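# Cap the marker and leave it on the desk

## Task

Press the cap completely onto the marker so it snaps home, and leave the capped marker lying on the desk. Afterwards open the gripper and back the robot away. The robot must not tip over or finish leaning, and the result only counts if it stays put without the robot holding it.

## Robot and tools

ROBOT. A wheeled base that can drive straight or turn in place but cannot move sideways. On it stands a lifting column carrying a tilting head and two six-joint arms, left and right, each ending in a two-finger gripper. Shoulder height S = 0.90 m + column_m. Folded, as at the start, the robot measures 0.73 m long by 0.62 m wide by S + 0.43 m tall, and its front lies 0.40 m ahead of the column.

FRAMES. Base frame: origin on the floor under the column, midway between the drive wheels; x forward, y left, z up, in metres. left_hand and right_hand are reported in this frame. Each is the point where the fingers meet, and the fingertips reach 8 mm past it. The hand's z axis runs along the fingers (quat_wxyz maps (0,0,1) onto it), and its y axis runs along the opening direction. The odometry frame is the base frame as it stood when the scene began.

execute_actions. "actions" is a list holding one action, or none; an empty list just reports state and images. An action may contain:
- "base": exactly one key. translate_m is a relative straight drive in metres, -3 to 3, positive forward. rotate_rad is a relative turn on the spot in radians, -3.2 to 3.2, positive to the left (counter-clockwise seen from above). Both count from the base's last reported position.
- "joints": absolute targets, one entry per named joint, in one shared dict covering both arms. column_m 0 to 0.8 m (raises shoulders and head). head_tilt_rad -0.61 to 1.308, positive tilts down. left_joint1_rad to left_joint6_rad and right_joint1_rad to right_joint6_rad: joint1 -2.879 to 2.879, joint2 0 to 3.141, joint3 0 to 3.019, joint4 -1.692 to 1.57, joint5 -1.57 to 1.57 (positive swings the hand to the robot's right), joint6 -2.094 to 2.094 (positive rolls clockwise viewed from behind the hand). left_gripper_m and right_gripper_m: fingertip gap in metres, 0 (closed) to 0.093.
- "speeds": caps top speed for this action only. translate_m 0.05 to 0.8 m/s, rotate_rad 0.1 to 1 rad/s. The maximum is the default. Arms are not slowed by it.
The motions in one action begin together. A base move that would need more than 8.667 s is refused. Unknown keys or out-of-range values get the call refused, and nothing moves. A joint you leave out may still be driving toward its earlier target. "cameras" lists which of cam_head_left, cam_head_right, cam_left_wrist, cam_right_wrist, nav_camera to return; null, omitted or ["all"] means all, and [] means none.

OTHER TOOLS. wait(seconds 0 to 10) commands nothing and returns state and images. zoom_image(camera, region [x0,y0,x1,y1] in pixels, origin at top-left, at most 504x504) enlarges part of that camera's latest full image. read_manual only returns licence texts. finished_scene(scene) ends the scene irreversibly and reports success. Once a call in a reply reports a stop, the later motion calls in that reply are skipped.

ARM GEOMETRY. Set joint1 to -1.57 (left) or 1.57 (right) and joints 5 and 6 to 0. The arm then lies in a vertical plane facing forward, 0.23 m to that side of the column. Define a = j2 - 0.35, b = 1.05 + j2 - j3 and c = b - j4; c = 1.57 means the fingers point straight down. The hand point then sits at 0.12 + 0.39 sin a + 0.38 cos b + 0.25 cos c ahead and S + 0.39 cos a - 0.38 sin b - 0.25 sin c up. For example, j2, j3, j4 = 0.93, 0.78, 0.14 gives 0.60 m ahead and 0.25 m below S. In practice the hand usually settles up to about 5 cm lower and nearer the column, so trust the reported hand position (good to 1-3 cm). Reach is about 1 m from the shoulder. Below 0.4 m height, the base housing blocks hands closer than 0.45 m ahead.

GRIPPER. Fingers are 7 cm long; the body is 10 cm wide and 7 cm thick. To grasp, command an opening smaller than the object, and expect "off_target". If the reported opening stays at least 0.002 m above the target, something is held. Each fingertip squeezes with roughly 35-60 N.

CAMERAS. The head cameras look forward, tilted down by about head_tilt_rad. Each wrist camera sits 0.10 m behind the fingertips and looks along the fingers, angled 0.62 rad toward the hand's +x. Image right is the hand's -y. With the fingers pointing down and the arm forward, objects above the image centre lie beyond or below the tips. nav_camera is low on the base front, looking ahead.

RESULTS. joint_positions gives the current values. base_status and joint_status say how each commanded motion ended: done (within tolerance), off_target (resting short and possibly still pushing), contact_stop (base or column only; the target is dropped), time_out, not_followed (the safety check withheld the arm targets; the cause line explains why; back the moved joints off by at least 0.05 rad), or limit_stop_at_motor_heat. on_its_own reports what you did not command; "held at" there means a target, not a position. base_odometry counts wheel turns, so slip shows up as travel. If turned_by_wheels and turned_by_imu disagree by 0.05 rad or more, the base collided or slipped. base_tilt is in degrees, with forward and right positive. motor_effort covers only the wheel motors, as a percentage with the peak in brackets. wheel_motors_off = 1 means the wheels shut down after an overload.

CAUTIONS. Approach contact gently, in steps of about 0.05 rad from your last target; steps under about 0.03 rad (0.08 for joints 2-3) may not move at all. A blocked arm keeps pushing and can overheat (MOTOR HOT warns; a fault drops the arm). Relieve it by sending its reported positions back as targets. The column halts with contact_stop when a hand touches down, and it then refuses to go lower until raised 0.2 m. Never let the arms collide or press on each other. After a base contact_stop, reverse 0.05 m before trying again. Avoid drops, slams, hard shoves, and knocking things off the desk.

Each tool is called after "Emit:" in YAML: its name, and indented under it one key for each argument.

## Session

Emit:
execute_actions:
  actions: []

Scene clock: 0.00 s.
base_odometry: x=+0.000 y=+0.000 heading=+0.000 (m, m, rad; odometry frame)
turned_by_wheels: +0.000 (rad since the last result)
turned_by_imu: +0.000 (rad since the last result)
base_tilt: forward=+0.1 right=-0.5 (deg)
base_status: not commanded
joint_positions: column_m=+0.557 head_tilt_rad=+0.869 left_joint1_rad=-1.579 left_joint2_rad=+0.867 left_joint3_rad=+0.404 left_joint4_rad=-0.987 left_joint5_rad=-0.025 left_joint6_rad=-0.024 left_gripper_m=+0.095 right_joint1_rad=+1.563 right_joint2_rad=+0.861 right_joint3_rad=+0.414 right_joint4_rad=-0.967 right_joint5_rad=+0.035 right_joint6_rad=-0.060 right_gripper_m=+0.094
joint_status: not commanded
wheel_motors_off: 0
motor_effort: left_wheel=+2 right_wheel=+0 (%)
left_hand: x=+0.1421 y=+0.2273 z=+1.2641 quat_wxyz=(+0.447, +0.002, -0.895, -0.015) (m; base frame)
right_hand: x=+0.1517 y=-0.2330 z=+1.2586 quat_wxyz=(+0.431, +0.031, -0.902, +0.005) (m; base frame)
pictures: cam_head_left, cam_head_right, cam_left_wrist, cam_right_wrist, nav_camera
Images, in order (width x height): cam_head_left 672x504, cam_head_right 672x504, cam_left_wrist 672x504, cam_right_wrist 672x504, nav_camera 672x504.

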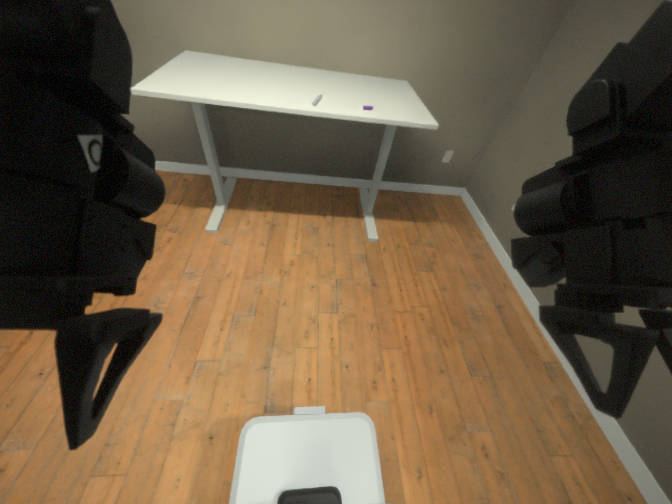

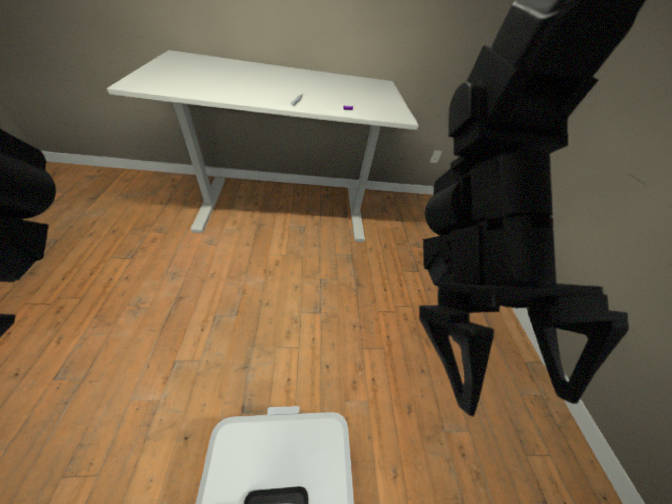

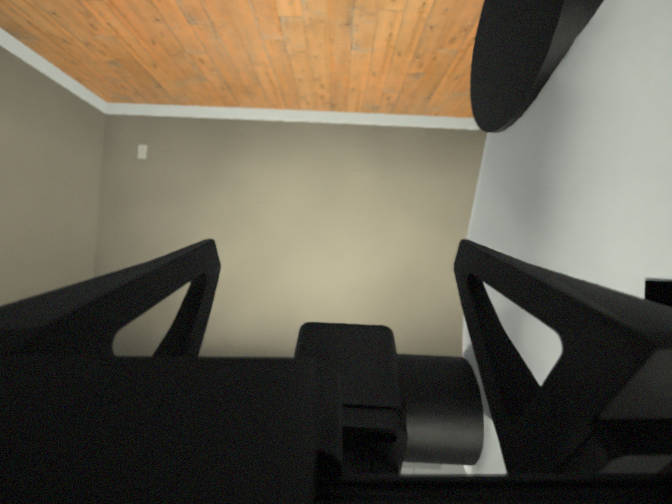

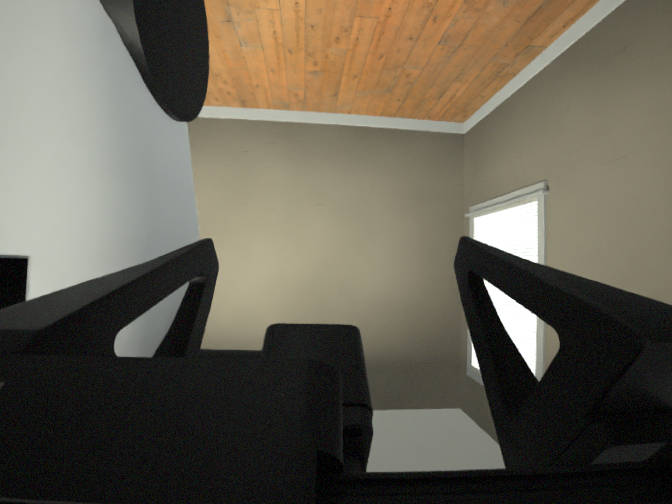

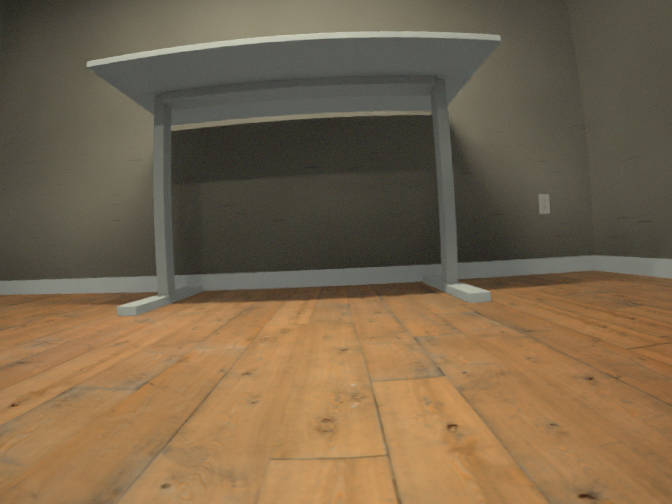

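Emit:
execute_actions:
  actions:
    - {"base":{"translate_m":0.8},"joints":{"column_m":0.75,"head_tilt_rad":0.9,"left_joint2_rad":0.95,"left_joint3_rad":0.87,"left_joint4_rad":-0.44,"right_joint2_rad":0.95,"right_joint3_rad":0.87,"right_joint4_rad":-0.44,"left_joint1_rad":-1.3,"right_joint1_rad":1.3}}
  cameras: ["cam_head_left","cam_head_right","nav_camera"]

Scene clock: 3.53 s.
base_odometry: x=+0.800 y=+0.000 heading=-0.001 (m, m, rad; odometry frame)
turned_by_wheels: -0.001 (rad since the last result)
turned_by_imu: -0.001 (rad since the last result)
base_tilt: forward=+0.1 right=-0.5 (deg)
base_status: done
joint_positions: column_m=+0.750 head_tilt_rad=+0.901 left_joint1_rad=-1.301 left_joint2_rad=+0.947 left_joint3_rad=+0.865 left_joint4_rad=-0.450 left_joint5_rad=-0.025 left_joint6_rad=-0.024 left_gripper_m=+0.095 right_joint1_rad=+1.300 right_joint2_rad=+0.952 right_joint3_rad=+0.873 right_joint4_rad=-0.443 right_joint5_rad=+0.035 right_joint6_rad=-0.060 right_gripper_m=+0.094
joint_status: all done
wheel_motors_off: 0
motor_effort: left_wheel=-2(48) right_wheel=+1(33) (%)
left_hand: x=+0.4938 y=+0.3484 z=+1.3934 quat_wxyz=(+0.004, +0.080, -0.988, -0.129) (m; base frame)
right_hand: x=+0.4987 y=-0.3520 z=+1.3935 quat_wxyz=(+0.004, -0.038, -0.990, +0.134) (m; base frame)
pictures: cam_head_left, cam_head_right, nav_camera
Images, in order (width x height): cam_head_left 672x504, cam_head_right 672x504, nav_camera 672x504.

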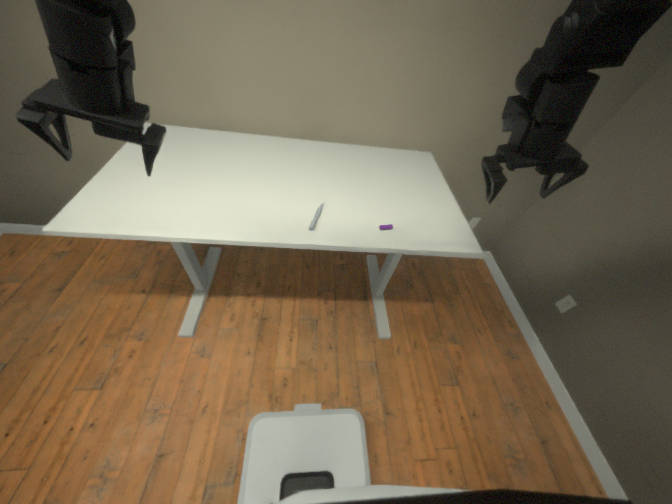

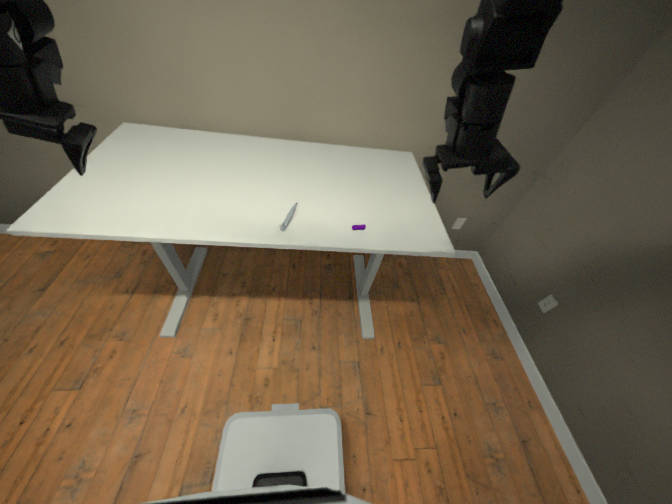

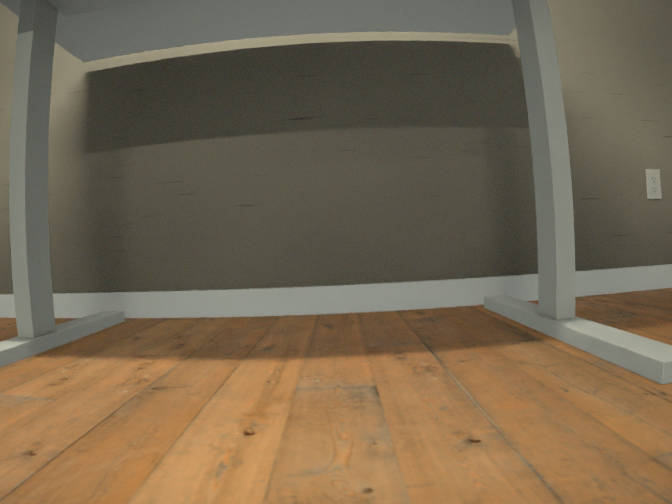

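Emit:
execute_actions:
  actions:
    - {"base":{"translate_m":0.45},"joints":{"head_tilt_rad":1.1,"left_joint2_rad":1.41,"left_joint3_rad":1.10,"left_joint4_rad":-0.21,"right_joint2_rad":1.41,"right_joint3_rad":1.1,"right_joint4_rad":-0.21,"left_joint1_rad":-1.9,"left_joint5_rad":-0.28,"right_joint1_rad":1.4,"right_joint5_rad":-0.14}}

Scene clock: 6.27 s.
base_odometry: x=+1.250 y=+0.000 heading=-0.001 (m, m, rad; odometry frame)
turned_by_wheels: +0.000 (rad since the last result)
turned_by_imu: +0.000 (rad since the last result)
base_tilt: forward=+0.0 right=-0.4 (deg)
base_status: done
joint_positions: column_m=+0.750 head_tilt_rad=+1.099 left_joint1_rad=-1.916 left_joint2_rad=+1.415 left_joint3_rad=+1.100 left_joint4_rad=-0.213 left_joint5_rad=-0.277 left_joint6_rad=-0.024 left_gripper_m=+0.095 right_joint1_rad=+1.402 right_joint2_rad=+1.426 right_joint3_rad=+1.094 right_joint4_rad=-0.211 right_joint5_rad=-0.138 right_joint6_rad=-0.060 right_gripper_m=+0.094
joint_status: all done
wheel_motors_off: 0
motor_effort: left_wheel=-1(33) right_wheel=+0(36) (%)
left_hand: x=+0.5292 y=+0.0658 z=+1.2413 quat_wxyz=(-0.009, -0.074, -0.997, +0.011) (m; base frame)
right_hand: x=+0.5285 y=-0.3040 z=+1.2182 quat_wxyz=(+0.007, -0.014, -1.000, +0.004) (m; base frame)
pictures: cam_head_left, cam_head_right, cam_left_wrist, cam_right_wrist, nav_camera
Images, in order (width x height): cam_head_left 672x504, cam_head_right 672x504, cam_left_wrist 672x504, cam_right_wrist 672x504, nav_camera 672x504.

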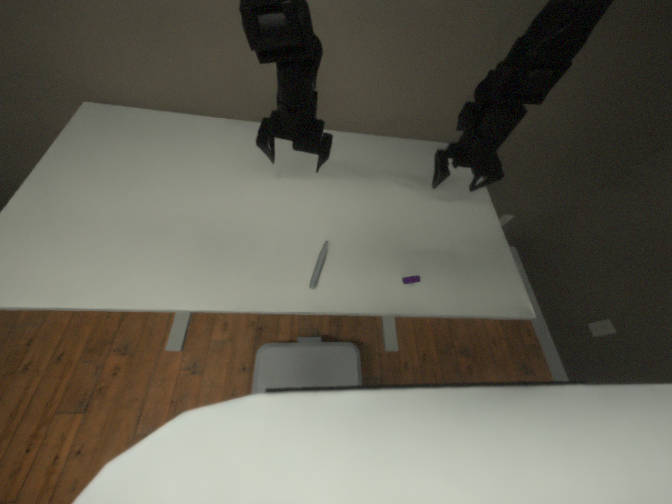

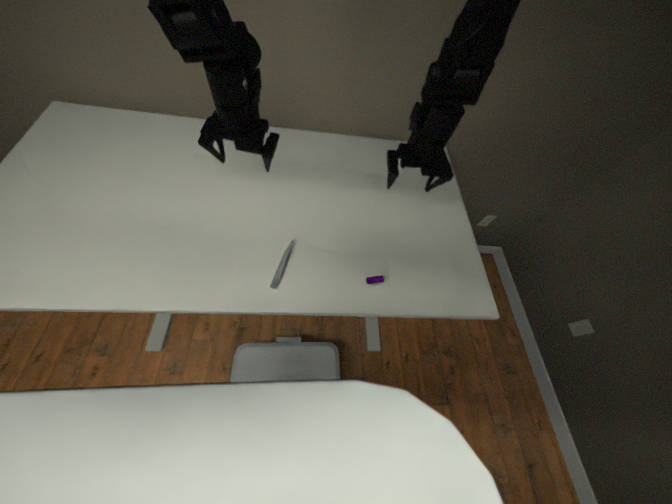

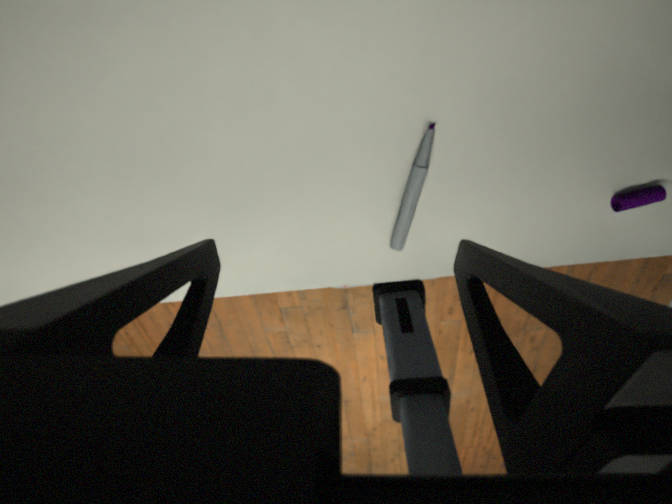

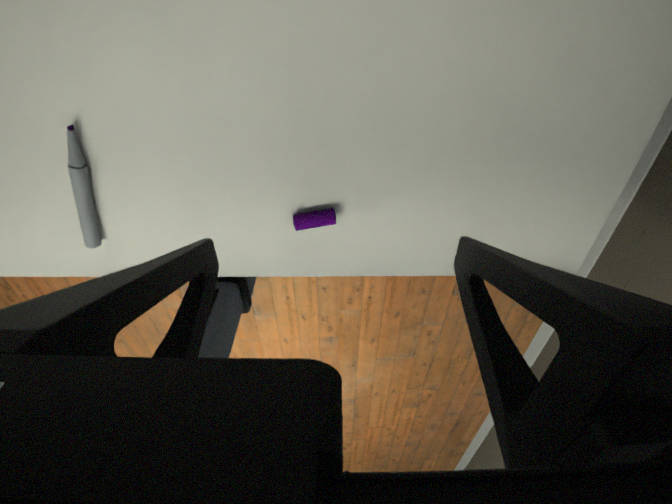

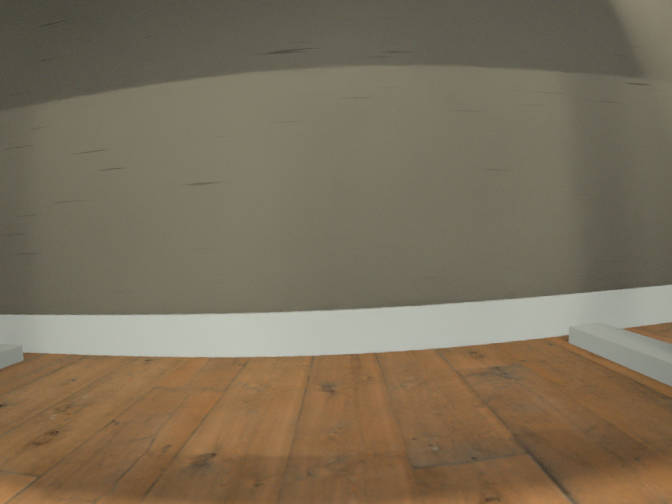

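Emit:
execute_actions:
  actions:
    - {"base":{"translate_m":-0.09},"joints":{"column_m":0.56,"left_joint1_rad":-2.08,"left_joint5_rad":-0.43,"left_joint6_rad":0.1,"right_joint1_rad":1.46,"right_joint5_rad":-0.09,"right_joint6_rad":1.65,"left_gripper_m":0.07,"right_gripper_m":0.07}}
  cameras: ["cam_head_left","cam_left_wrist","cam_right_wrist"]

Scene clock: 9.67 s.
base_odometry: x=+1.160 y=+0.000 heading=+0.000 (m, m, rad; odometry frame)
turned_by_wheels: +0.000 (rad since the last result)
turned_by_imu: +0.000 (rad since the last result)
base_tilt: forward=+0.1 right=-0.5 (deg)
base_status: done
joint_positions: column_m=+0.560 head_tilt_rad=+1.100 left_joint1_rad=-2.096 left_joint2_rad=+1.414 left_joint3_rad=+1.093 left_joint4_rad=-0.213 left_joint5_rad=-0.427 left_joint6_rad=+0.090 left_gripper_m=+0.070 right_joint1_rad=+1.459 right_joint2_rad=+1.424 right_joint3_rad=+1.095 right_joint4_rad=-0.211 right_joint5_rad=-0.092 right_joint6_rad=+1.635 right_gripper_m=+0.070
joint_status: all done
wheel_motors_off: 0
motor_effort: left_wheel=+2(30) right_wheel=-1(30) (%)
left_hand: x=+0.5134 y=-0.0103 z=+1.0813 quat_wxyz=(-0.023, -0.173, -0.984, +0.014) (m; base frame)
right_hand: x=+0.5319 y=-0.2776 z=+1.0263 quat_wxyz=(+0.003, -0.749, -0.663, +0.006) (m; base frame)
pictures: cam_head_left, cam_left_wrist, cam_right_wrist
Images, in order (width x height): cam_head_left 672x504, cam_left_wrist 672x504, cam_right_wrist 672x504.

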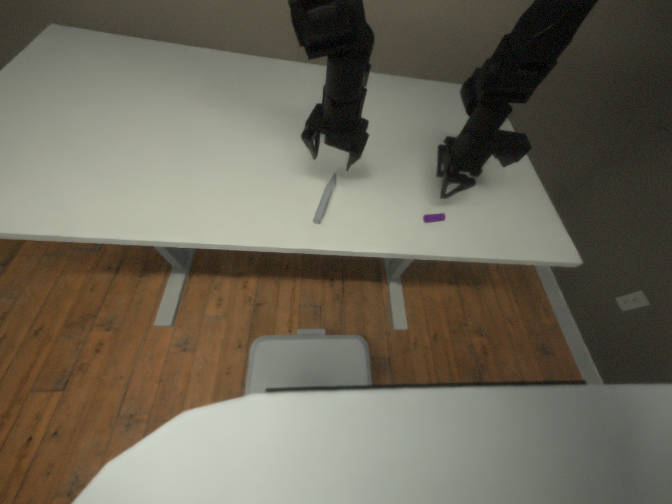

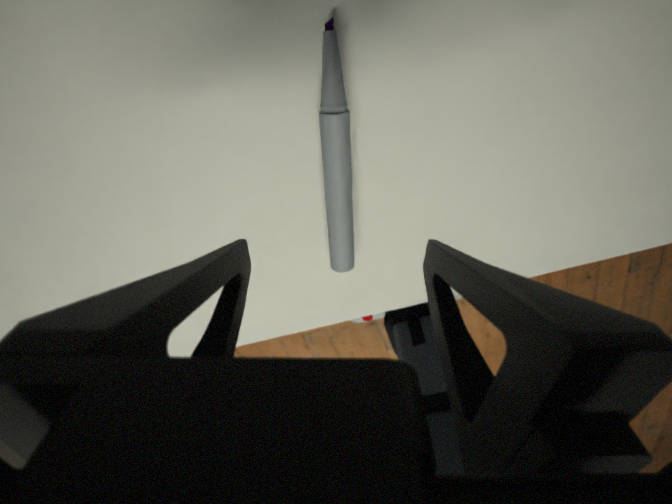

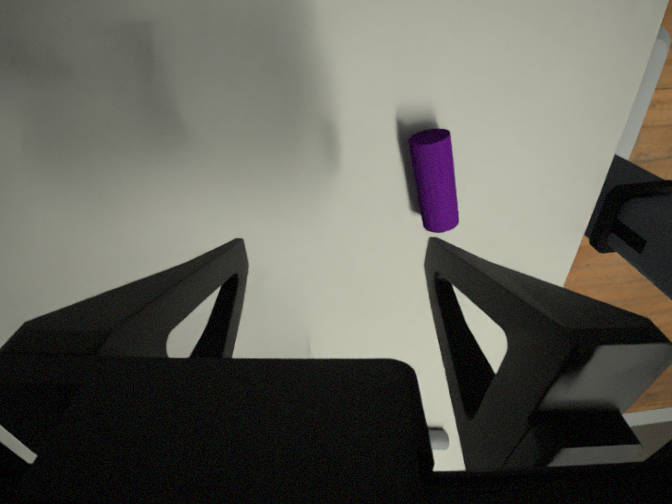

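Emit:
execute_actions:
  actions:
    - {"base":{"translate_m":-0.05},"joints":{"column_m":0.53,"left_joint2_rad":1.5}}
  cameras: ["cam_head_left","cam_left_wrist","cam_right_wrist"]

Scene clock: 13.57 s.
base_odometry: x=+1.110 y=+0.000 heading=+0.000 (m, m, rad; odometry frame)
turned_by_wheels: +0.000 (rad since the last result)
turned_by_imu: +0.000 (rad since the last result)
base_tilt: forward=+0.0 right=-0.4 (deg)
base_status: done
joint_positions: column_m=+0.530 head_tilt_rad=+1.100 left_joint1_rad=-2.096 left_joint2_rad=+1.509 left_joint3_rad=+1.089 left_joint4_rad=-0.213 left_joint5_rad=-0.428 left_joint6_rad=+0.090 left_gripper_m=+0.070 right_joint1_rad=+1.459 right_joint2_rad=+1.423 right_joint3_rad=+1.096 right_joint4_rad=-0.211 right_joint5_rad=-0.092 right_joint6_rad=+1.635 right_gripper_m=+0.070
joint_status: all done
wheel_motors_off: 0
motor_effort: left_wheel=+2(28) right_wheel=-1(32) (%)
left_hand: x=+0.4688 y=-0.0146 z=+1.0153 quat_wxyz=(+0.021, -0.194, -0.981, +0.008) (m; base frame)
right_hand: x=+0.5326 y=-0.2776 z=+0.9968 quat_wxyz=(+0.002, -0.749, -0.663, +0.006) (m; base frame)
pictures: cam_head_left, cam_left_wrist, cam_right_wrist
Images, in order (width x height): cam_head_left 672x504, cam_left_wrist 672x504, cam_right_wrist 672x504.

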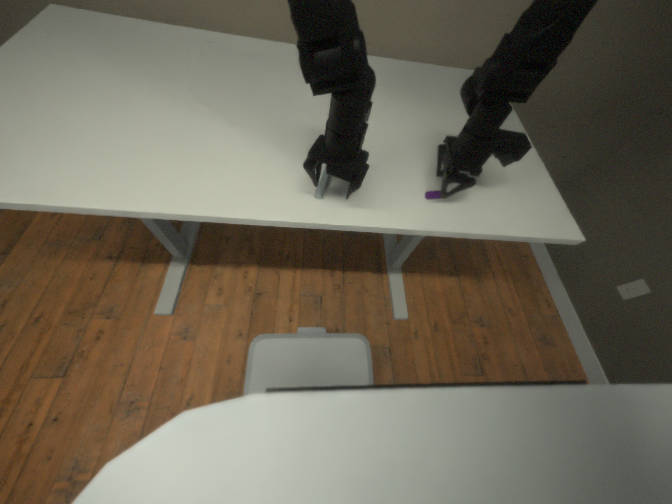

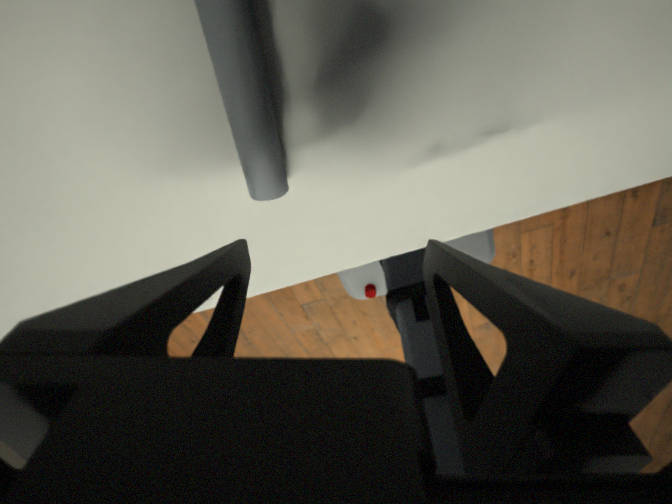

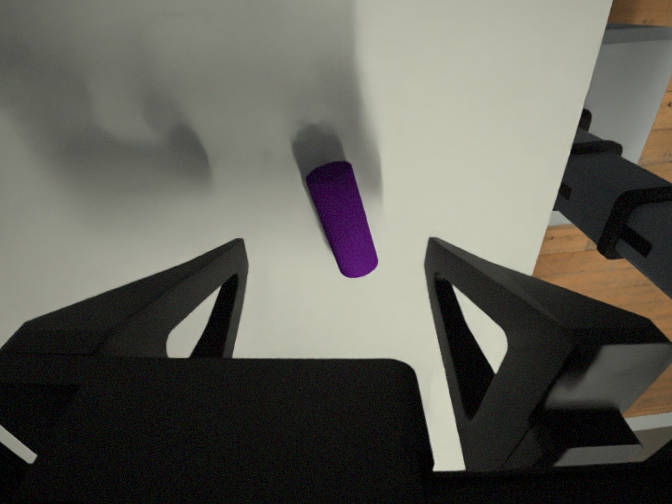

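Emit:
zoom_image:
  camera: "cam_right_wrist"
  region: [270,120,420,300]

Emit:
execute_actions:
  actions:
    - {"joints":{"left_joint3_rad":1.22,"left_joint1_rad":-2.03,"left_joint5_rad":-0.38,"right_joint1_rad":1.42,"right_joint5_rad":-0.12,"right_joint6_rad":1.5}}
  cameras: ["cam_left_wrist","cam_right_wrist"]

Region (270, 120, 420, 300) of cam_right_wrist's 672x504 image, scaled by 2.800, with more detail than that image has.

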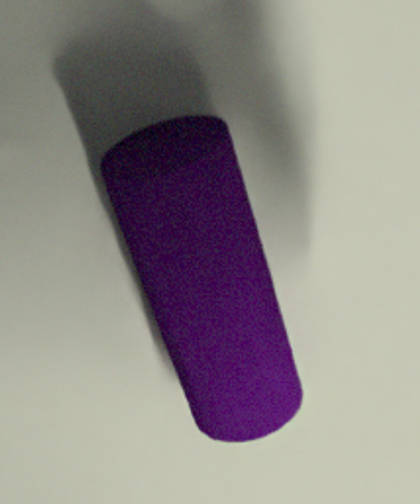

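Scene clock: 14.80 s.
base_odometry: x=+1.110 y=+0.000 heading=+0.000 (m, m, rad; odometry frame)
turned_by_wheels: +0.000 (rad since the last result)
turned_by_imu: +0.000 (rad since the last result)
base_tilt: forward=+0.1 right=-0.4 (deg)
base_status: not commanded
joint_positions: column_m=+0.530 head_tilt_rad=+1.100 left_joint1_rad=-2.037 left_joint2_rad=+1.498 left_joint3_rad=+1.219 left_joint4_rad=-0.213 left_joint5_rad=-0.383 left_joint6_rad=+0.090 left_gripper_m=+0.070 right_joint1_rad=+1.427 right_joint2_rad=+1.423 right_joint3_rad=+1.096 right_joint4_rad=-0.211 right_joint5_rad=-0.118 right_joint6_rad=+1.514 right_gripper_m=+0.070
joint_status: all done
wheel_motors_off: 0
motor_effort: left_wheel=+0(2) right_wheel=-1(1) (%)
left_hand: x=+0.5560 y=-0.0036 z=+1.0189 quat_wxyz=(-0.037, -0.152, -0.988, +0.012) (m; base frame)
right_hand: x=+0.5320 y=-0.2919 z=+0.9984 quat_wxyz=(+0.002, -0.713, -0.701, +0.005) (m; base frame)
pictures: cam_left_wrist, cam_right_wrist
Images, in order (width x height): cam_left_wrist 672x504, cam_right_wrist 672x504.

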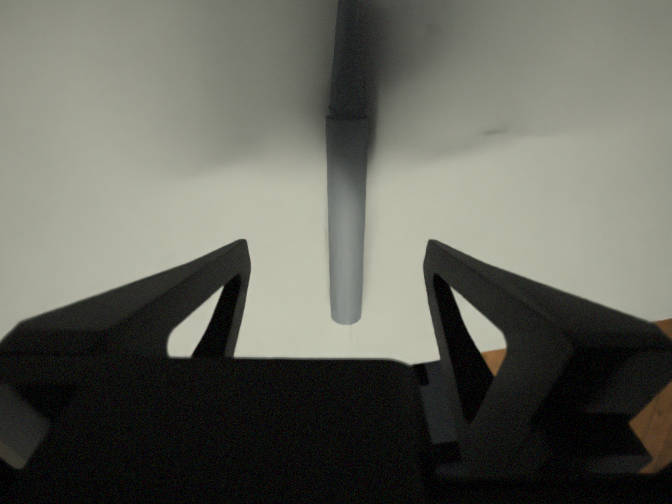

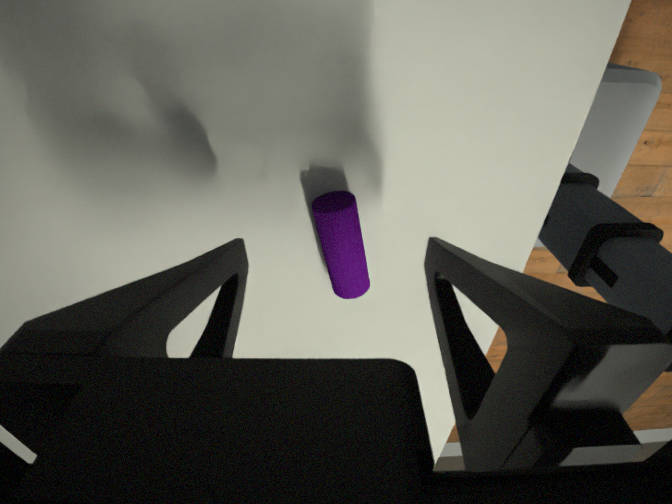

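Emit:
execute_actions:
  actions:
    - {"joints":{"column_m":0.49,"left_joint2_rad":1.55,"left_joint3_rad":1.22}}
  cameras: ["cam_left_wrist","cam_right_wrist"]

Scene clock: 16.00 s.
base_odometry: x=+1.110 y=+0.000 heading=+0.000 (m, m, rad; odometry frame)
turned_by_wheels: +0.000 (rad since the last result)
turned_by_imu: +0.000 (rad since the last result)
base_tilt: forward=+0.1 right=-0.5 (deg)
base_status: not commanded
joint_positions: column_m=+0.490 head_tilt_rad=+1.100 left_joint1_rad=-2.037 left_joint2_rad=+1.528 left_joint3_rad=+1.213 left_joint4_rad=-0.213 left_joint5_rad=-0.374 left_joint6_rad=+0.094 left_gripper_m=+0.070 right_joint1_rad=+1.427 right_joint2_rad=+1.410 right_joint3_rad=+1.095 right_joint4_rad=-0.211 right_joint5_rad=-0.119 right_joint6_rad=+1.514 right_gripper_m=+0.070
joint_status: all done
wheel_motors_off: 0
motor_effort: left_wheel=+1(2) right_wheel=+0(2) (%)
left_hand: x=+0.5379 y=-0.0067 z=+0.9652 quat_wxyz=(-0.020, -0.161, -0.987, +0.015) (m; base frame)
right_hand: x=+0.5374 y=-0.2918 z=+0.9637 quat_wxyz=(-0.003, -0.712, -0.702, +0.001) (m; base frame)
pictures: cam_left_wrist, cam_right_wrist
Images, in order (width x height): cam_left_wrist 672x504, cam_right_wrist 672x504.

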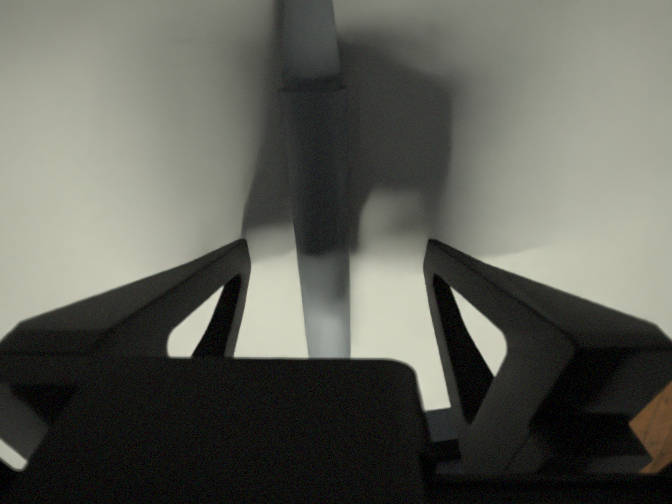

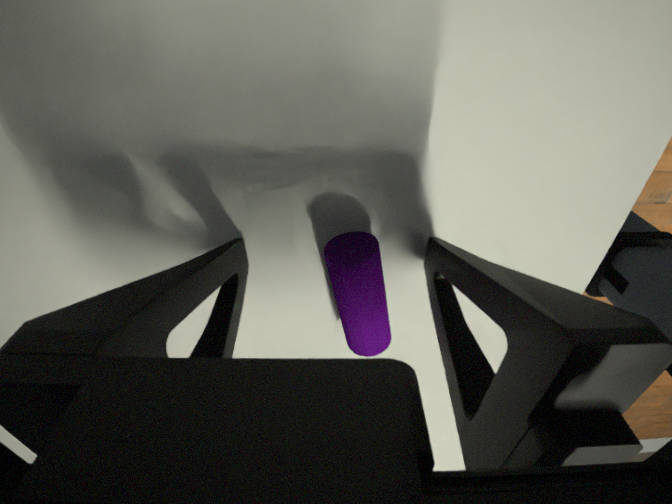

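Emit:
execute_actions:
  actions:
    - {"joints":{"column_m":0.497,"left_gripper_m":0.0,"right_joint5_rad":-0.18}}
  cameras: []

Emit:
execute_actions:
  actions:
    - {"joints":{"left_joint6_rad":1.38,"right_gripper_m":0.0}}
  cameras: ["cam_head_left","cam_right_wrist"]

Emit:
execute_actions:
  actions:
    - {"joints":{"left_gripper_m":0.07}}
  cameras: []

Emit:
execute_actions:
  actions:
    - {"joints":{"column_m":0.56}}
  cameras: []

Emit:
execute_actions:
  actions:
    - {"joints":{"left_joint6_rad":-1.76,"left_joint1_rad":-1.93,"left_joint5_rad":-0.3}}
  cameras: ["cam_head_left","cam_left_wrist"]

Scene clock: 16.87 s.
base_odometry: x=+1.110 y=+0.000 heading=+0.000 (m, m, rad; odometry frame)
turned_by_wheels: +0.000 (rad since the last result)
turned_by_imu: +0.000 (rad since the last result)
base_tilt: forward=+0.0 right=-0.4 (deg)
base_status: not commanded
joint_positions: column_m=+0.497 head_tilt_rad=+1.100 left_joint1_rad=-2.038 left_joint2_rad=+1.535 left_joint3_rad=+1.213 left_joint4_rad=-0.213 left_joint5_rad=-0.377 left_joint6_rad=+0.094 left_gripper_m=+0.018 right_joint1_rad=+1.427 right_joint2_rad=+1.410 right_joint3_rad=+1.095 right_joint4_rad=-0.211 right_joint5_rad=-0.177 right_joint6_rad=+1.514 right_gripper_m=+0.070
joint_status: left_gripper_m off_target (ended at +0.018, target +0.000); the others done
wheel_motors_off: 0
motor_effort: left_wheel=+1(2) right_wheel=-1(1) (%)
left_hand: x=+0.5346 y=-0.0067 z=+0.9692 quat_wxyz=(-0.017, -0.163, -0.986, +0.013) (m; base frame)
right_hand: x=+0.5381 y=-0.2818 z=+0.9709 quat_wxyz=(+0.016, -0.712, -0.701, -0.021) (m; base frame)
pictures: none
No camera images: the call's "cameras" was empty. Leave "cameras" out to get every camera's image.

Scene clock: 18.47 s.
base_odometry: x=+1.110 y=+0.000 heading=+0.000 (m, m, rad; odometry frame)
turned_by_wheels: +0.000 (rad since the last result)
turned_by_imu: +0.000 (rad since the last result)
base_tilt: forward=+0.1 right=-0.5 (deg)
base_status: not commanded
joint_positions: column_m=+0.497 head_tilt_rad=+1.100 left_joint1_rad=-2.038 left_joint2_rad=+1.535 left_joint3_rad=+1.213 left_joint4_rad=-0.213 left_joint5_rad=-0.377 left_joint6_rad=+1.367 left_gripper_m=+0.018 right_joint1_rad=+1.427 right_joint2_rad=+1.410 right_joint3_rad=+1.095 right_joint4_rad=-0.211 right_joint5_rad=-0.177 right_joint6_rad=+1.514 right_gripper_m=+0.017
joint_status: right_gripper_m off_target (ended at +0.017, target +0.000); the others done
wheel_motors_off: 0
motor_effort: left_wheel=+1(2) right_wheel=-1(1) (%)
left_hand: x=+0.5346 y=-0.0067 z=+0.9692 quat_wxyz=(-0.021, -0.717, -0.697, +0.000) (m; base frame)
right_hand: x=+0.5381 y=-0.2818 z=+0.9709 quat_wxyz=(+0.016, -0.712, -0.701, -0.021) (m; base frame)
pictures: cam_head_left, cam_right_wrist
Images, in order (width x height): cam_head_left 672x504, cam_right_wrist 672x504.

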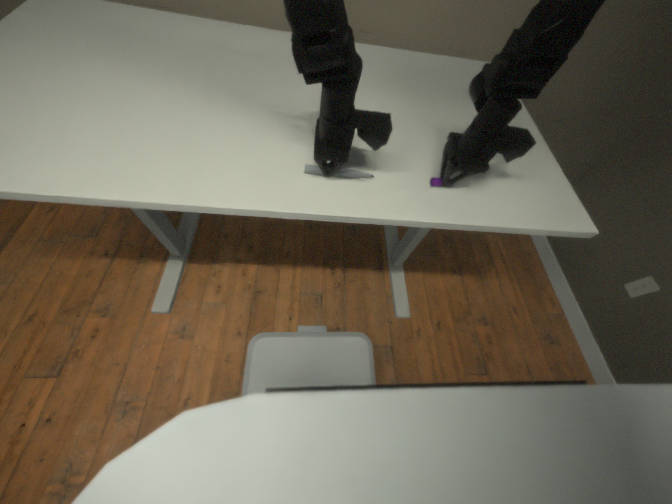

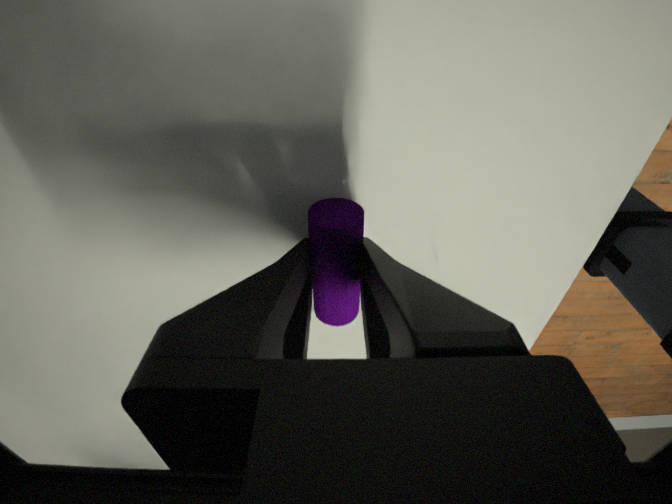

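Scene clock: 19.13 s.
base_odometry: x=+1.110 y=+0.000 heading=+0.000 (m, m, rad; odometry frame)
turned_by_wheels: +0.000 (rad since the last result)
turned_by_imu: +0.000 (rad since the last result)
base_tilt: forward=+0.1 right=-0.5 (deg)
base_status: not commanded
joint_positions: column_m=+0.497 head_tilt_rad=+1.100 left_joint1_rad=-2.038 left_joint2_rad=+1.536 left_joint3_rad=+1.213 left_joint4_rad=-0.213 left_joint5_rad=-0.377 left_joint6_rad=+1.368 left_gripper_m=+0.070 right_joint1_rad=+1.427 right_joint2_rad=+1.410 right_joint3_rad=+1.095 right_joint4_rad=-0.211 right_joint5_rad=-0.177 right_joint6_rad=+1.514 right_gripper_m=+0.017
joint_status: all done
wheel_motors_off: 0
motor_effort: left_wheel=+1(1) right_wheel=-1(1) (%)
left_hand: x=+0.5344 y=-0.0067 z=+0.9690 quat_wxyz=(-0.021, -0.717, -0.697, +0.000) (m; base frame)
right_hand: x=+0.5381 y=-0.2818 z=+0.9709 quat_wxyz=(+0.016, -0.712, -0.701, -0.021) (m; base frame)
pictures: none
No camera images: the call's "cameras" was empty. Leave "cameras" out to get every camera's image.

Scene clock: 20.53 s.
base_odometry: x=+1.110 y=+0.000 heading=+0.000 (m, m, rad; odometry frame)
turned_by_wheels: +0.000 (rad since the last result)
turned_by_imu: +0.000 (rad since the last result)
base_tilt: forward=-0.1 right=-0.5 (deg)
base_status: not commanded
joint_positions: column_m=+0.560 head_tilt_rad=+1.100 left_joint1_rad=-2.038 left_joint2_rad=+1.538 left_joint3_rad=+1.213 left_joint4_rad=-0.213 left_joint5_rad=-0.377 left_joint6_rad=+1.368 left_gripper_m=+0.070 right_joint1_rad=+1.427 right_joint2_rad=+1.410 right_joint3_rad=+1.095 right_joint4_rad=-0.211 right_joint5_rad=-0.177 right_joint6_rad=+1.514 right_gripper_m=+0.017
joint_status: all done
wheel_motors_off: 0
motor_effort: left_wheel=+2(3) right_wheel=-1(1) (%)
left_hand: x=+0.5334 y=-0.0069 z=+1.0310 quat_wxyz=(-0.020, -0.718, -0.696, +0.001) (m; base frame)
right_hand: x=+0.5381 y=-0.2818 z=+1.0339 quat_wxyz=(+0.016, -0.712, -0.701, -0.021) (m; base frame)
pictures: none
No camera images: the call's "cameras" was empty. Leave "cameras" out to get every camera's image.

Scene clock: 22.87 s.
base_odometry: x=+1.110 y=+0.000 heading=+0.000 (m, m, rad; odometry frame)
turned_by_wheels: +0.000 (rad since the last result)
turned_by_imu: +0.000 (rad since the last result)
base_tilt: forward=+0.0 right=-0.4 (deg)
base_status: not commanded
joint_positions: column_m=+0.560 head_tilt_rad=+1.100 left_joint1_rad=-1.924 left_joint2_rad=+1.538 left_joint3_rad=+1.213 left_joint4_rad=-0.213 left_joint5_rad=-0.302 left_joint6_rad=-1.749 left_gripper_m=+0.070 right_joint1_rad=+1.427 right_joint2_rad=+1.410 right_joint3_rad=+1.095 right_joint4_rad=-0.211 right_joint5_rad=-0.177 right_joint6_rad=+1.514 right_gripper_m=+0.017
joint_status: all done
wheel_motors_off: 0
motor_effort: left_wheel=+1(1) right_wheel=-1(1) (%)
left_hand: x=+0.5423 y=+0.0500 z=+1.0112 quat_wxyz=(-0.003, +0.707, -0.707, +0.006) (m; base frame)
right_hand: x=+0.5381 y=-0.2818 z=+1.0339 quat_wxyz=(+0.016, -0.712, -0.701, -0.021) (m; base frame)
pictures: cam_head_left, cam_left_wrist
Images, in order (width x height): cam_head_left 672x504, cam_left_wrist 672x504.

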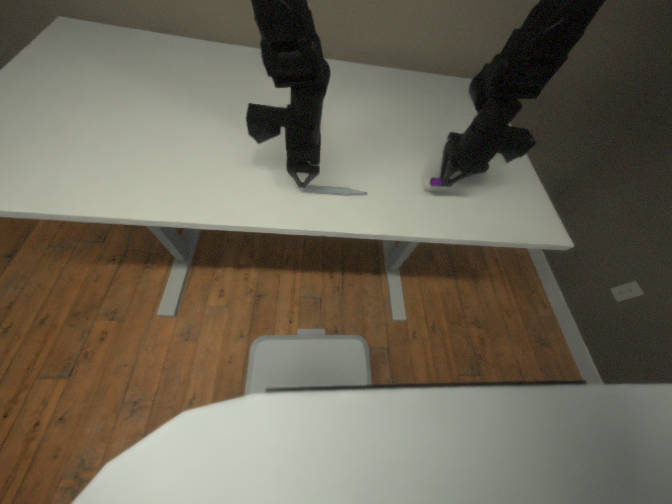

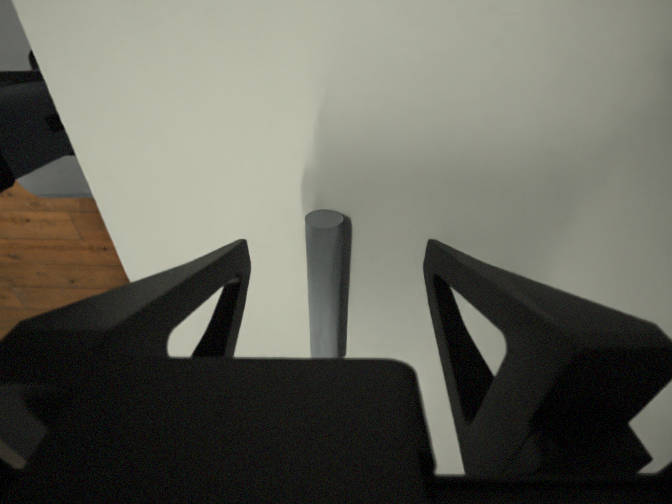

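Emit:
execute_actions:
  actions:
    - {"joints":{"left_joint6_rad":-1.79,"left_joint1_rad":-1.99,"left_joint5_rad":-0.35}}
  cameras: []

Emit:
execute_actions:
  actions:
    - {"joints":{"column_m":0.502}}
  cameras: ["cam_left_wrist"]

Emit:
execute_actions:
  actions:
    - {"joints":{"left_gripper_m":0,"right_joint1_rad":1.75,"right_joint5_rad":0.12,"right_joint6_rad":1.67,"right_joint2_rad":1.45}}
  cameras: ["cam_head_left","cam_left_wrist"]

Emit:
zoom_image:
  camera: "cam_head_left"
  region: [270,120,470,220]

Scene clock: 23.73 s.
base_odometry: x=+1.110 y=+0.000 heading=+0.000 (m, m, rad; odometry frame)
turned_by_wheels: +0.000 (rad since the last result)
turned_by_imu: +0.000 (rad since the last result)
base_tilt: forward=+0.0 right=-0.4 (deg)
base_status: not commanded
joint_positions: column_m=+0.560 head_tilt_rad=+1.100 left_joint1_rad=-1.987 left_joint2_rad=+1.538 left_joint3_rad=+1.213 left_joint4_rad=-0.213 left_joint5_rad=-0.348 left_joint6_rad=-1.779 left_gripper_m=+0.070 right_joint1_rad=+1.427 right_joint2_rad=+1.410 right_joint3_rad=+1.095 right_joint4_rad=-0.211 right_joint5_rad=-0.177 right_joint6_rad=+1.514 right_gripper_m=+0.017
joint_status: all done
wheel_motors_off: 0
motor_effort: left_wheel=+2(2) right_wheel=-1(1) (%)
left_hand: x=+0.5378 y=+0.0188 z=+1.0215 quat_wxyz=(-0.002, +0.707, -0.707, +0.013) (m; base frame)
right_hand: x=+0.5381 y=-0.2818 z=+1.0339 quat_wxyz=(+0.016, -0.712, -0.701, -0.021) (m; base frame)
pictures: none
No camera images: the call's "cameras" was empty. Leave "cameras" out to get every camera's image.

Scene clock: 25.07 s.
base_odometry: x=+1.110 y=+0.000 heading=+0.000 (m, m, rad; odometry frame)
turned_by_wheels: +0.000 (rad since the last result)
turned_by_imu: +0.000 (rad since the last result)
base_tilt: forward=+0.2 right=-0.5 (deg)
base_status: not commanded
joint_positions: column_m=+0.502 head_tilt_rad=+1.100 left_joint1_rad=-1.988 left_joint2_rad=+1.533 left_joint3_rad=+1.213 left_joint4_rad=-0.213 left_joint5_rad=-0.348 left_joint6_rad=-1.779 left_gripper_m=+0.070 right_joint1_rad=+1.427 right_joint2_rad=+1.410 right_joint3_rad=+1.095 right_joint4_rad=-0.211 right_joint5_rad=-0.177 right_joint6_rad=+1.514 right_gripper_m=+0.017
joint_status: all done
wheel_motors_off: 0
motor_effort: left_wheel=+1(2) right_wheel=-1(2) (%)
left_hand: x=+0.5396 y=+0.0185 z=+0.9658 quat_wxyz=(-0.003, +0.707, -0.707, +0.015) (m; base frame)
right_hand: x=+0.5381 y=-0.2818 z=+0.9760 quat_wxyz=(+0.016, -0.712, -0.701, -0.021) (m; base frame)
pictures: cam_left_wrist
Images, in order (width x height): cam_left_wrist 672x504.

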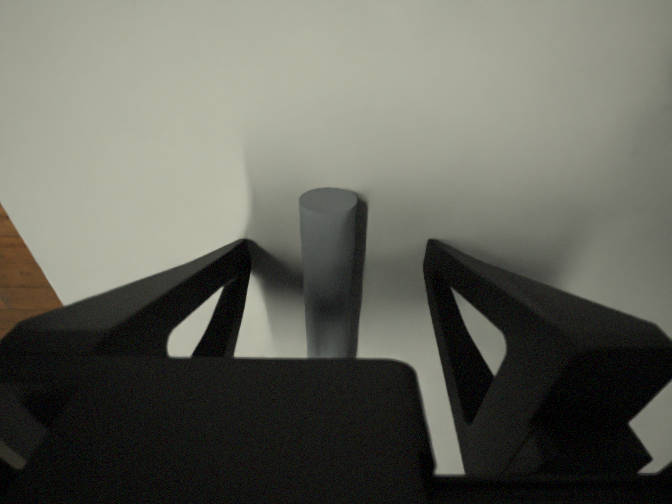

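Scene clock: 26.23 s.
base_odometry: x=+1.110 y=+0.000 heading=+0.000 (m, m, rad; odometry frame)
turned_by_wheels: +0.000 (rad since the last result)
turned_by_imu: +0.000 (rad since the last result)
base_tilt: forward=+0.2 right=-0.5 (deg)
base_status: not commanded
joint_positions: column_m=+0.502 head_tilt_rad=+1.100 left_joint1_rad=-1.988 left_joint2_rad=+1.534 left_joint3_rad=+1.213 left_joint4_rad=-0.213 left_joint5_rad=-0.348 left_joint6_rad=-1.779 left_gripper_m=+0.018 right_joint1_rad=+1.763 right_joint2_rad=+1.433 right_joint3_rad=+1.097 right_joint4_rad=-0.211 right_joint5_rad=+0.117 right_joint6_rad=+1.655 right_gripper_m=+0.017
joint_status: left_gripper_m off_target (ended at +0.018, target +0.000); the others done
wheel_motors_off: 0
motor_effort: left_wheel=+0(2) right_wheel=-1(3) (%)
left_hand: x=+0.5392 y=+0.0182 z=+0.9656 quat_wxyz=(-0.003, +0.707, -0.707, +0.014) (m; base frame)
right_hand: x=+0.5264 y=-0.1293 z=+0.9696 quat_wxyz=(+0.024, -0.702, -0.712, -0.010) (m; base frame)
pictures: cam_head_left, cam_left_wrist
Images, in order (width x height): cam_head_left 672x504, cam_left_wrist 672x504.

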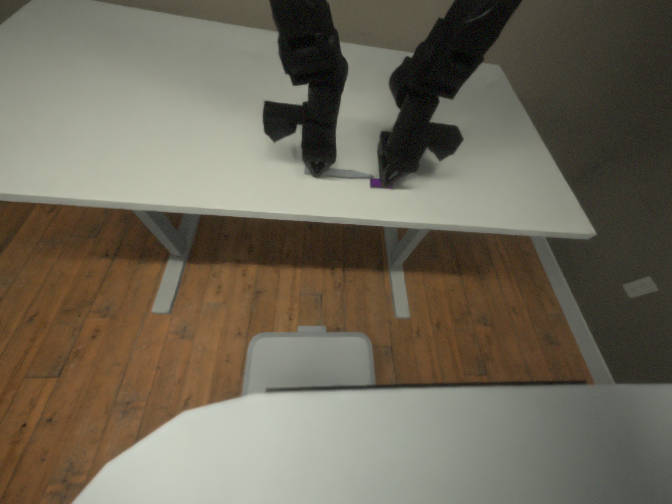

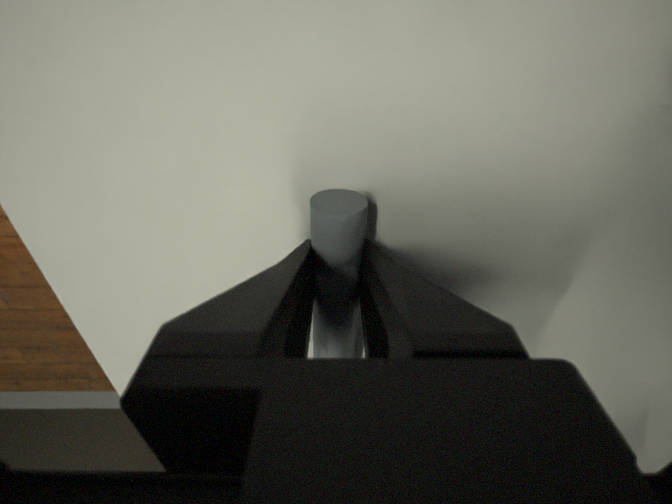

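Region (270, 120, 470, 220) of cam_head_left's 672x504 image, scaled by 2.520, with more detail than that image has.

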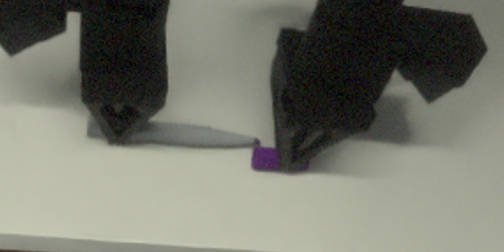

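Emit:
execute_actions:
  actions:
    - {"joints":{"right_joint1_rad":1.72,"right_joint5_rad":0.10,"right_joint4_rad":-0.15}}
  cameras: ["cam_head_left","cam_right_wrist"]

Emit:
zoom_image:
  camera: "cam_head_left"
  region: [300,140,440,210]

Scene clock: 27.00 s.
base_odometry: x=+1.110 y=+0.000 heading=+0.000 (m, m, rad; odometry frame)
turned_by_wheels: +0.000 (rad since the last result)
turned_by_imu: +0.000 (rad since the last result)
base_tilt: forward=+0.1 right=-0.4 (deg)
base_status: not commanded
joint_positions: column_m=+0.502 head_tilt_rad=+1.100 left_joint1_rad=-1.988 left_joint2_rad=+1.534 left_joint3_rad=+1.214 left_joint4_rad=-0.213 left_joint5_rad=-0.348 left_joint6_rad=-1.786 left_gripper_m=+0.018 right_joint1_rad=+1.744 right_joint2_rad=+1.431 right_joint3_rad=+1.097 right_joint4_rad=-0.169 right_joint5_rad=+0.097 right_joint6_rad=+1.655 right_gripper_m=+0.017
joint_status: all done
wheel_motors_off: 0
motor_effort: left_wheel=+1(0) right_wheel=-1(2) (%)
left_hand: x=+0.5403 y=+0.0180 z=+0.9657 quat_wxyz=(-0.003, +0.710, -0.704, +0.015) (m; base frame)
right_hand: x=+0.5380 y=-0.1362 z=+0.9692 quat_wxyz=(+0.012, -0.707, -0.707, -0.027) (m; base frame)
pictures: cam_head_left, cam_right_wrist
Images, in order (width x height): cam_head_left 672x504, cam_right_wrist 672x504.

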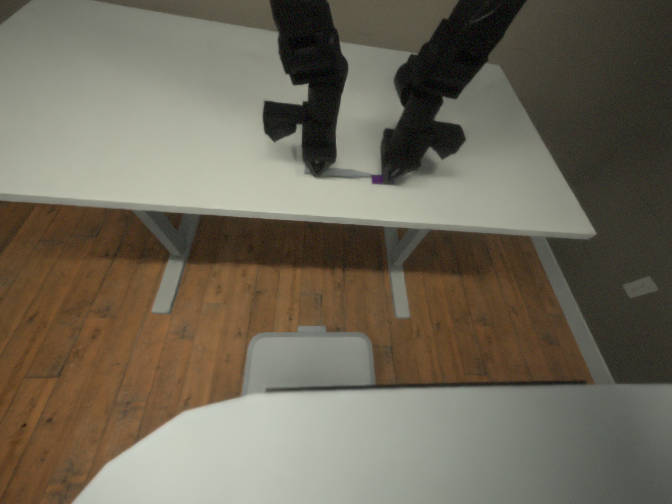

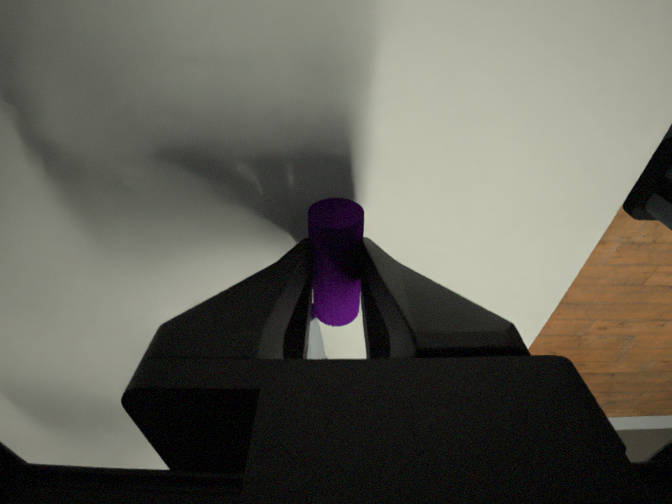

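Region (300, 140, 440, 210) of cam_head_left's 672x504 image, scaled by 3.600, with more detail than that image has.

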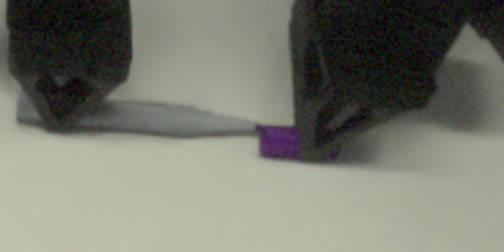

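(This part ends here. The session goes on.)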